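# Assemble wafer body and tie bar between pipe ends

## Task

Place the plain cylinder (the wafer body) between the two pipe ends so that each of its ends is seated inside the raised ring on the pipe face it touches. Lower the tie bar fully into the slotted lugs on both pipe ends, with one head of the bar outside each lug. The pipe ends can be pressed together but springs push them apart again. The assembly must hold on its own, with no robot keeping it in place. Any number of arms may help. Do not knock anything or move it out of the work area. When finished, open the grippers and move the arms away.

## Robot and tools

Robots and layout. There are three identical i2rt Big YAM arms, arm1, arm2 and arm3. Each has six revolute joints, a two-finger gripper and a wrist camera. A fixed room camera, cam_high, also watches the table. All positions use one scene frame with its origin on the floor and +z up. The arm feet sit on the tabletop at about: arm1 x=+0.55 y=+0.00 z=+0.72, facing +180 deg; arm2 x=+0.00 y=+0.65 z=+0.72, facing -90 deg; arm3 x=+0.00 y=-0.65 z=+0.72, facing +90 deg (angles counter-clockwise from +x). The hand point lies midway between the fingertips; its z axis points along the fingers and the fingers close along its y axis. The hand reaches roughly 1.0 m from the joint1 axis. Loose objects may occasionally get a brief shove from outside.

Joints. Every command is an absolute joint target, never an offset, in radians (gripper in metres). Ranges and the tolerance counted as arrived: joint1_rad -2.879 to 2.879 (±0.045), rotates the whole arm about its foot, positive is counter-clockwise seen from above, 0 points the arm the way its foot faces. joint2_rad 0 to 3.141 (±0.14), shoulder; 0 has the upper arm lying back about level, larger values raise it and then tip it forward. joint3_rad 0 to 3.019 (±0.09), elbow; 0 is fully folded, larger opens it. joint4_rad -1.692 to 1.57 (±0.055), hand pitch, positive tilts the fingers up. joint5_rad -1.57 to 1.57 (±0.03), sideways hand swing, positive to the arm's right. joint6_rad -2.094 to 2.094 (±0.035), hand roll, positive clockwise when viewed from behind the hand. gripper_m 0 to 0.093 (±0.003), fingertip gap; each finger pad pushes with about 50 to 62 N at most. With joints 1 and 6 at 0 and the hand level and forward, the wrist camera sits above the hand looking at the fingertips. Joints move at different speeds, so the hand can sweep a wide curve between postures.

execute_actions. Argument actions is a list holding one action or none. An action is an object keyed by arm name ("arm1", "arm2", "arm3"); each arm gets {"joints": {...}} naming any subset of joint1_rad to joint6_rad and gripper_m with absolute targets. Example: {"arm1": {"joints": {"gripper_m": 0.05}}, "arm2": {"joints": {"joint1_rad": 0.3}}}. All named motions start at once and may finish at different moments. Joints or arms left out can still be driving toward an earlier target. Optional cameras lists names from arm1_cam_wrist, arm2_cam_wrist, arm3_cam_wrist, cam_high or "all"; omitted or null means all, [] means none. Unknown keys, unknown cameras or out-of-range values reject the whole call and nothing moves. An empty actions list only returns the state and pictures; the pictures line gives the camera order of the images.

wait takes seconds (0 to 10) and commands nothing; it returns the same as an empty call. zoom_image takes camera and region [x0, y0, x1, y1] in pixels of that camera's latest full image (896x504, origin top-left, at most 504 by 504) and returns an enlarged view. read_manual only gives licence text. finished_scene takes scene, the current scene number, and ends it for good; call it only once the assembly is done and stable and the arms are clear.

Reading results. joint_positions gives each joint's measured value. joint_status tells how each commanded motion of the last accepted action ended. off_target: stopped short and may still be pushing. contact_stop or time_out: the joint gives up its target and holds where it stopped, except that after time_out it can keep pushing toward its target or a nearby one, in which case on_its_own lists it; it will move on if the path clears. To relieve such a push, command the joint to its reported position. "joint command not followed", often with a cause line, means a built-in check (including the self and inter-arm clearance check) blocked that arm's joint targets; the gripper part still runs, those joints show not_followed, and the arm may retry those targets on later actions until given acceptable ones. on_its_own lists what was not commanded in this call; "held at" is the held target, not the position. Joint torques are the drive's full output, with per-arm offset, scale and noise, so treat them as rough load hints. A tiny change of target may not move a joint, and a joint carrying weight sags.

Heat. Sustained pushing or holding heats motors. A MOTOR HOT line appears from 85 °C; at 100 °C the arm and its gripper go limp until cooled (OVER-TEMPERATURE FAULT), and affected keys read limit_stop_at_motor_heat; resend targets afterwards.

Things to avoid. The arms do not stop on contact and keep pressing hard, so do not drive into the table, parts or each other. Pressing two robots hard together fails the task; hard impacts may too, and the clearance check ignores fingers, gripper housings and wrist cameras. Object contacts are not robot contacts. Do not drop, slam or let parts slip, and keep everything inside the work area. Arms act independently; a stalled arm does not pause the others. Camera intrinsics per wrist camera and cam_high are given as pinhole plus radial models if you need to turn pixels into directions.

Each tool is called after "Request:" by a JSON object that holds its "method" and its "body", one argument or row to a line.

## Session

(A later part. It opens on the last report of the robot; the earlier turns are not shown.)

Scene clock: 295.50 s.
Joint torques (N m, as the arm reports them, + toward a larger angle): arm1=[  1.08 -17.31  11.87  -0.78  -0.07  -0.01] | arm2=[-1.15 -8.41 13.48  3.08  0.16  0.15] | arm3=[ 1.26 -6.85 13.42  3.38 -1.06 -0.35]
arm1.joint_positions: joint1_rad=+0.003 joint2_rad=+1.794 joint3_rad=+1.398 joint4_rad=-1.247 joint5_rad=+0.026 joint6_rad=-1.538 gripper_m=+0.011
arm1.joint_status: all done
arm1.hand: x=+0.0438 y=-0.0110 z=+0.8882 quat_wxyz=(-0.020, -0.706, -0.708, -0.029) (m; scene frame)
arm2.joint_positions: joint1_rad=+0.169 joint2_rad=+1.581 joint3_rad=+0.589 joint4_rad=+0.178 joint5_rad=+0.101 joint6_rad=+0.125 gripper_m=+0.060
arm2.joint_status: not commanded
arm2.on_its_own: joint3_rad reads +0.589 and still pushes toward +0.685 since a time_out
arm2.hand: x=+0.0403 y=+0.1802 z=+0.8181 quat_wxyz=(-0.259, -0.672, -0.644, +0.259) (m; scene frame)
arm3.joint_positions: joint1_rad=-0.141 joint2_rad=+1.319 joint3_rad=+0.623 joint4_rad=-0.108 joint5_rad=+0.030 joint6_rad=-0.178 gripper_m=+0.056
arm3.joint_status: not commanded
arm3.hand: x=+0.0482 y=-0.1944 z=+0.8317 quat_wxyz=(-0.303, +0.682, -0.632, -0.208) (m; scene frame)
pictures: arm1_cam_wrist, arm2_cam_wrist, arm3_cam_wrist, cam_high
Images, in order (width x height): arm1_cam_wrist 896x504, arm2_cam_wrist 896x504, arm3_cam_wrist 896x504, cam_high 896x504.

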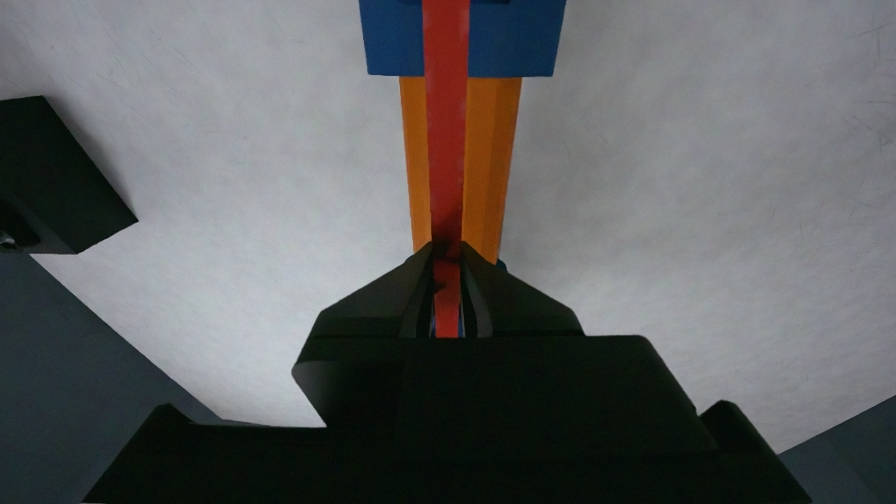

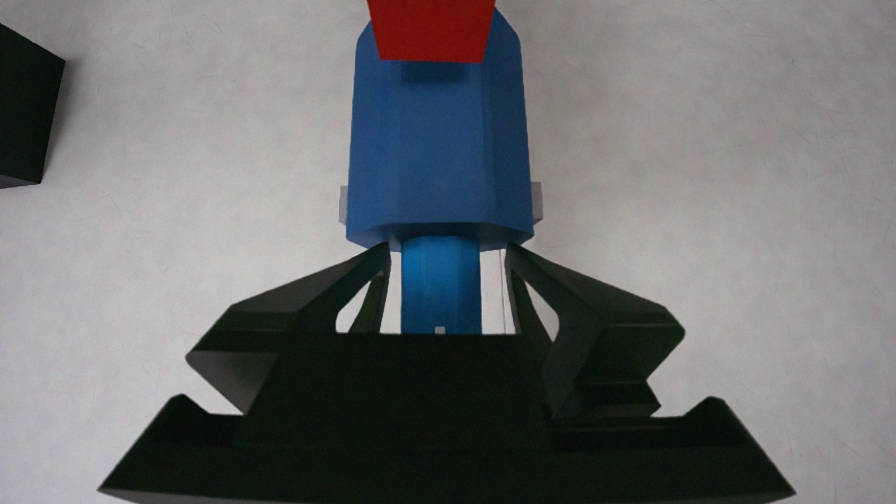

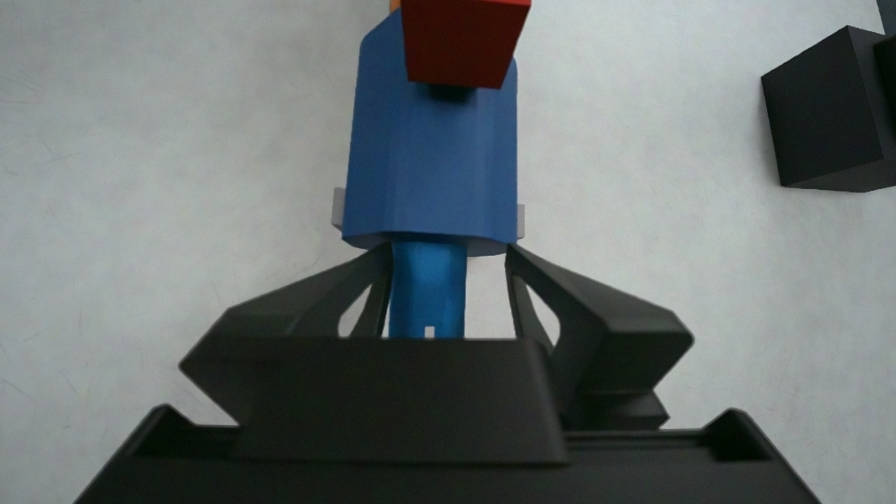

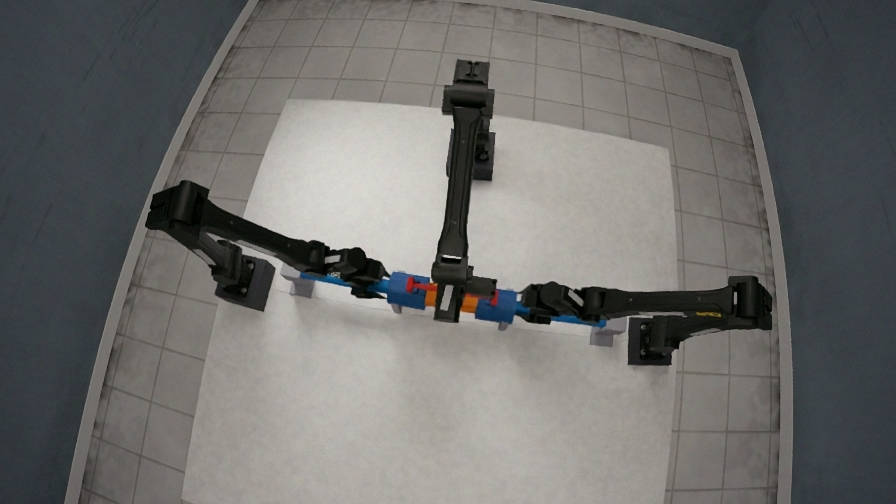

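In. Release, lift, and back the pushers off.

Request:
{"method": "execute_actions", "body": {
  "actions": [
    {"arm1":{"joints":{"gripper_m":0.05,"joint2_rad":1.785}}}
  ],
  "cameras": ["arm2_cam_wrist","arm3_cam_wrist"]
}}

Request:
{"method": "execute_actions", "body": {
  "actions": [
    {"arm1":{"joints":{"joint2_rad":1.45}},"arm2":{"joints":{"joint1_rad":0.19,"joint2_rad":1.42,"joint3_rad":0.44,"joint4_rad":0.22}},"arm3":{"joints":{"joint1_rad":-0.13,"joint2_rad":1.12,"joint3_rad":0.48,"joint4_rad":-0.12}}}
  ],
  "cameras": []
}}

Request:
{"method": "execute_actions", "body": {
  "actions": [
    {"arm1":{"joints":{"joint2_rad":1.0,"joint3_rad":1.1}},"arm2":{"joints":{"joint2_rad":0.9,"joint3_rad":0.5,"joint4_rad":0.0}},"arm3":{"joints":{"joint2_rad":0.75,"joint3_rad":0.6,"joint4_rad":-0.25}}}
  ]
}}

Scene clock: 301.60 s.
Joint torques (N m, as the arm reports them, + toward a larger angle): arm1=[  1.36 -19.08  12.09  -0.89  -0.03  -0.03] | arm2=[-1.23 -8.42 13.48  3.06  0.16  0.15] | arm3=[ 1.23 -6.87 13.39  3.39 -1.06 -0.35]
arm1.joint_positions: joint1_rad=+0.003 joint2_rad=+1.794 joint3_rad=+1.398 joint4_rad=-1.247 joint5_rad=+0.026 joint6_rad=-1.538 gripper_m=+0.050
arm1.joint_status: all done
arm1.hand: x=+0.0438 y=-0.0110 z=+0.8882 quat_wxyz=(-0.020, -0.706, -0.708, -0.029) (m; scene frame)
arm2.joint_positions: joint1_rad=+0.169 joint2_rad=+1.581 joint3_rad=+0.589 joint4_rad=+0.178 joint5_rad=+0.101 joint6_rad=+0.125 gripper_m=+0.060
arm2.joint_status: not commanded
arm2.on_its_own: joint3_rad reads +0.589 and still pushes toward +0.685 since a time_out
arm2.hand: x=+0.0403 y=+0.1802 z=+0.8181 quat_wxyz=(-0.259, -0.672, -0.644, +0.259) (m; scene frame)
arm3.joint_positions: joint1_rad=-0.141 joint2_rad=+1.319 joint3_rad=+0.623 joint4_rad=-0.108 joint5_rad=+0.030 joint6_rad=-0.178 gripper_m=+0.056
arm3.joint_status: not commanded
arm3.hand: x=+0.0482 y=-0.1944 z=+0.8317 quat_wxyz=(-0.303, +0.682, -0.632, -0.208) (m; scene frame)
pictures: arm2_cam_wrist, arm3_cam_wrist
Images, in order (width x height): arm2_cam_wrist 896x504, arm3_cam_wrist 896x504.

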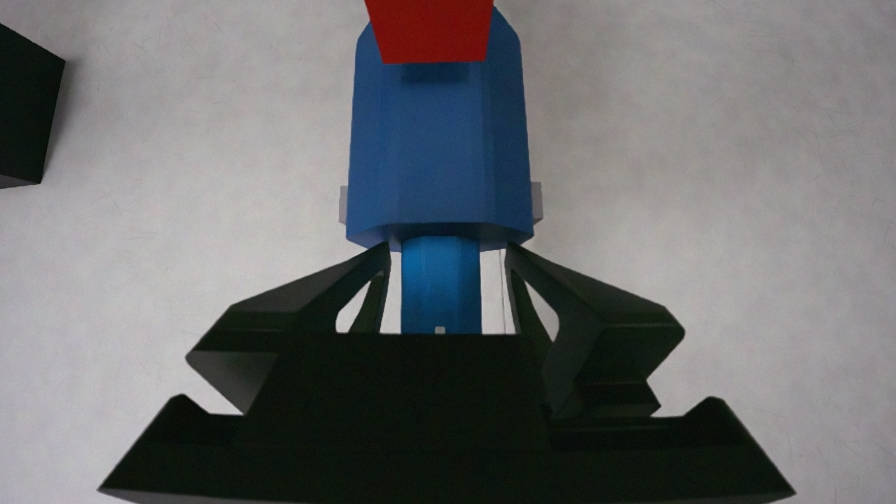

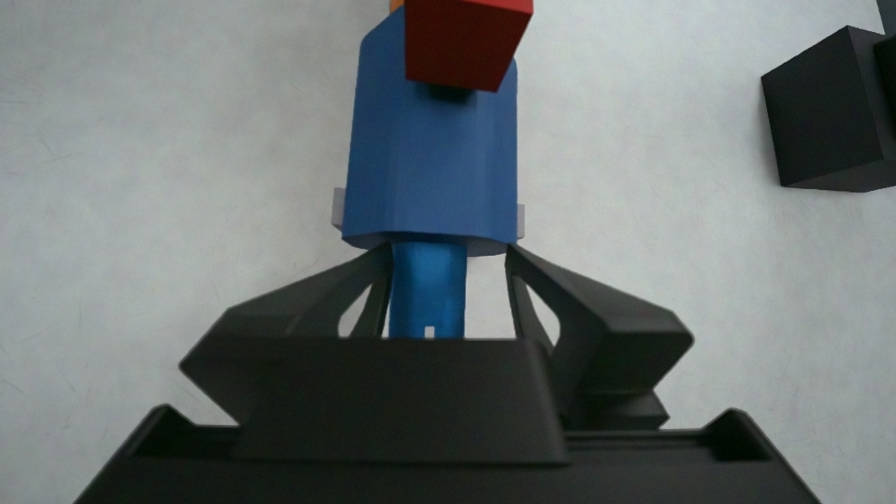

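Scene clock: 302.90 s.
Joint torques (N m, as the arm reports them, + toward a larger angle): arm1=[  1.43 -15.19  13.51  -0.22  -0.05   0.08] | arm2=[ 0.1  -8.09  6.88  2.37  0.11  0.15] | arm3=[ 0.02 -7.73  8.52  1.15 -0.11 -0.28]
arm1.joint_positions: joint1_rad=+0.003 joint2_rad=+1.450 joint3_rad=+1.398 joint4_rad=-1.248 joint5_rad=+0.026 joint6_rad=-1.538 gripper_m=+0.050
arm1.joint_status: all done
arm1.hand: x=+0.0595 y=-0.0078 z=+1.0536 quat_wxyz=(+0.096, -0.702, -0.699, +0.096) (m; scene frame)
arm2.joint_positions: joint1_rad=+0.181 joint2_rad=+1.410 joint3_rad=+0.437 joint4_rad=+0.196 joint5_rad=+0.102 joint6_rad=+0.125 gripper_m=+0.060
arm2.joint_status: all done
arm2.hand: x=+0.0386 y=+0.2331 z=+0.8356 quat_wxyz=(-0.274, -0.664, -0.642, +0.268) (m; scene frame)
arm3.joint_positions: joint1_rad=-0.139 joint2_rad=+1.116 joint3_rad=+0.470 joint4_rad=-0.111 joint5_rad=+0.003 joint6_rad=-0.186 gripper_m=+0.056
arm3.joint_status: all done
arm3.hand: x=+0.0375 y=-0.2500 z=+0.8422 quat_wxyz=(-0.314, +0.681, -0.620, -0.231) (m; scene frame)
pictures: none
No camera images: the call's "cameras" was empty. Leave "cameras" out to get every camera's image.

Scene clock: 304.23 s.
Joint torques (N m, as the arm reports them, + toward a larger angle): arm1=[ 0.65 -5.95 11.39  0.41 -0.08  0.11] | arm2=[ 0.04 -3.54 12.5   1.12  0.08  0.14] | arm3=[ 0.01 -3.97 12.02  1.16 -0.11 -0.28]
arm1.joint_positions: joint1_rad=+0.003 joint2_rad=+0.993 joint3_rad=+1.096 joint4_rad=-1.250 joint5_rad=+0.026 joint6_rad=-1.538 gripper_m=+0.050
arm1.joint_status: all done
arm1.hand: x=+0.1975 y=-0.0024 z=+1.0953 quat_wxyz=(+0.148, -0.694, -0.688, +0.151) (m; scene frame)
arm2.joint_positions: joint1_rad=+0.181 joint2_rad=+0.894 joint3_rad=+0.463 joint4_rad=+0.020 joint5_rad=+0.102 joint6_rad=+0.125 gripper_m=+0.060
arm2.joint_status: all done
arm2.hand: x=+0.0371 y=+0.2395 z=+1.0190 quat_wxyz=(-0.405, -0.610, -0.576, +0.364) (m; scene frame)
arm3.joint_positions: joint1_rad=-0.139 joint2_rad=+0.743 joint3_rad=+0.569 joint4_rad=-0.235 joint5_rad=+0.003 joint6_rad=-0.186 gripper_m=+0.056
arm3.joint_status: all done
arm3.hand: x=+0.0355 y=-0.2571 z=+1.0134 quat_wxyz=(-0.437, +0.621, -0.564, -0.323) (m; scene frame)
pictures: arm1_cam_wrist, arm2_cam_wrist, arm3_cam_wrist, cam_high
Images, in order (width x height): arm1_cam_wrist 896x504, arm2_cam_wrist 896x504, arm3_cam_wrist 896x504, cam_high 896x504.

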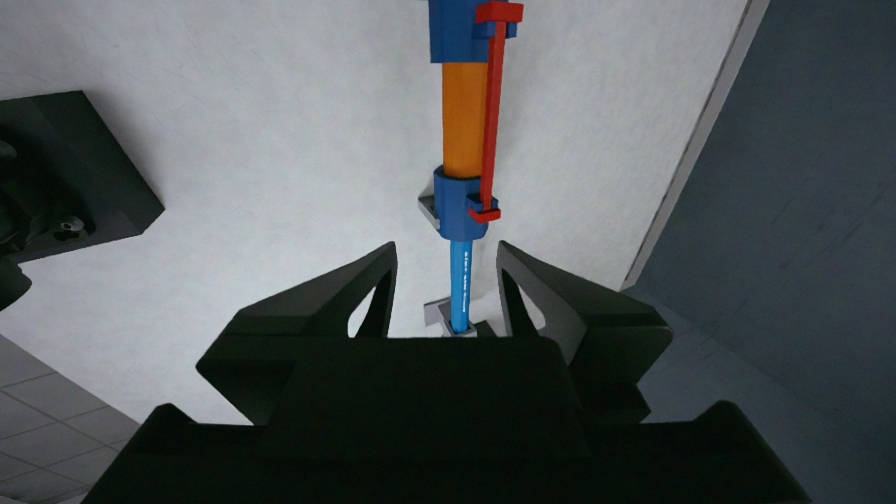

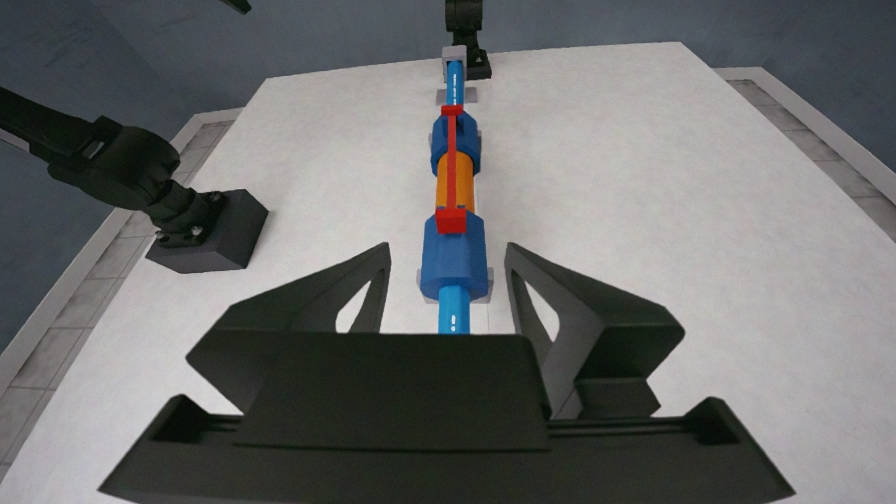

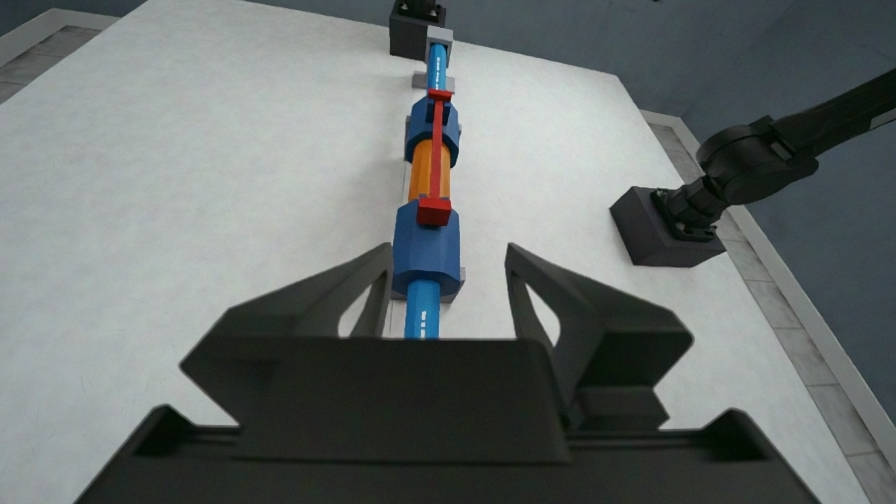

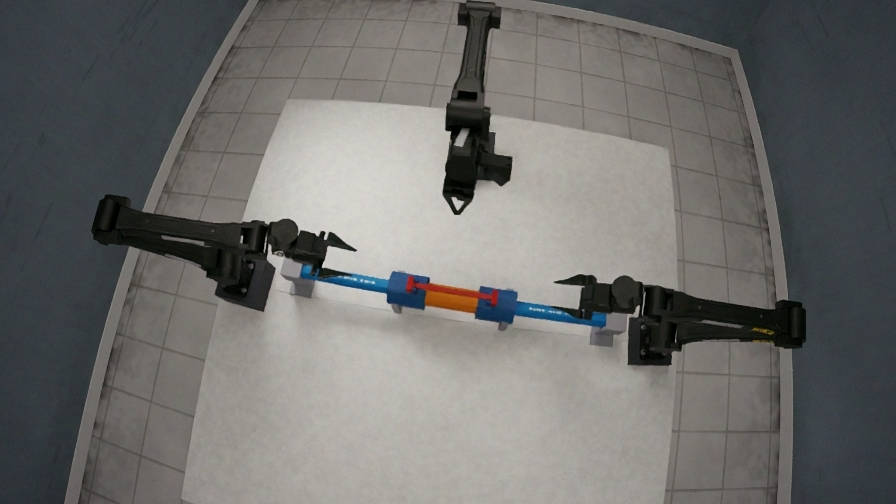

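Request:
{"method": "finished_scene", "body": {
  "scene": 1
}}

The scene is finished: the task was done.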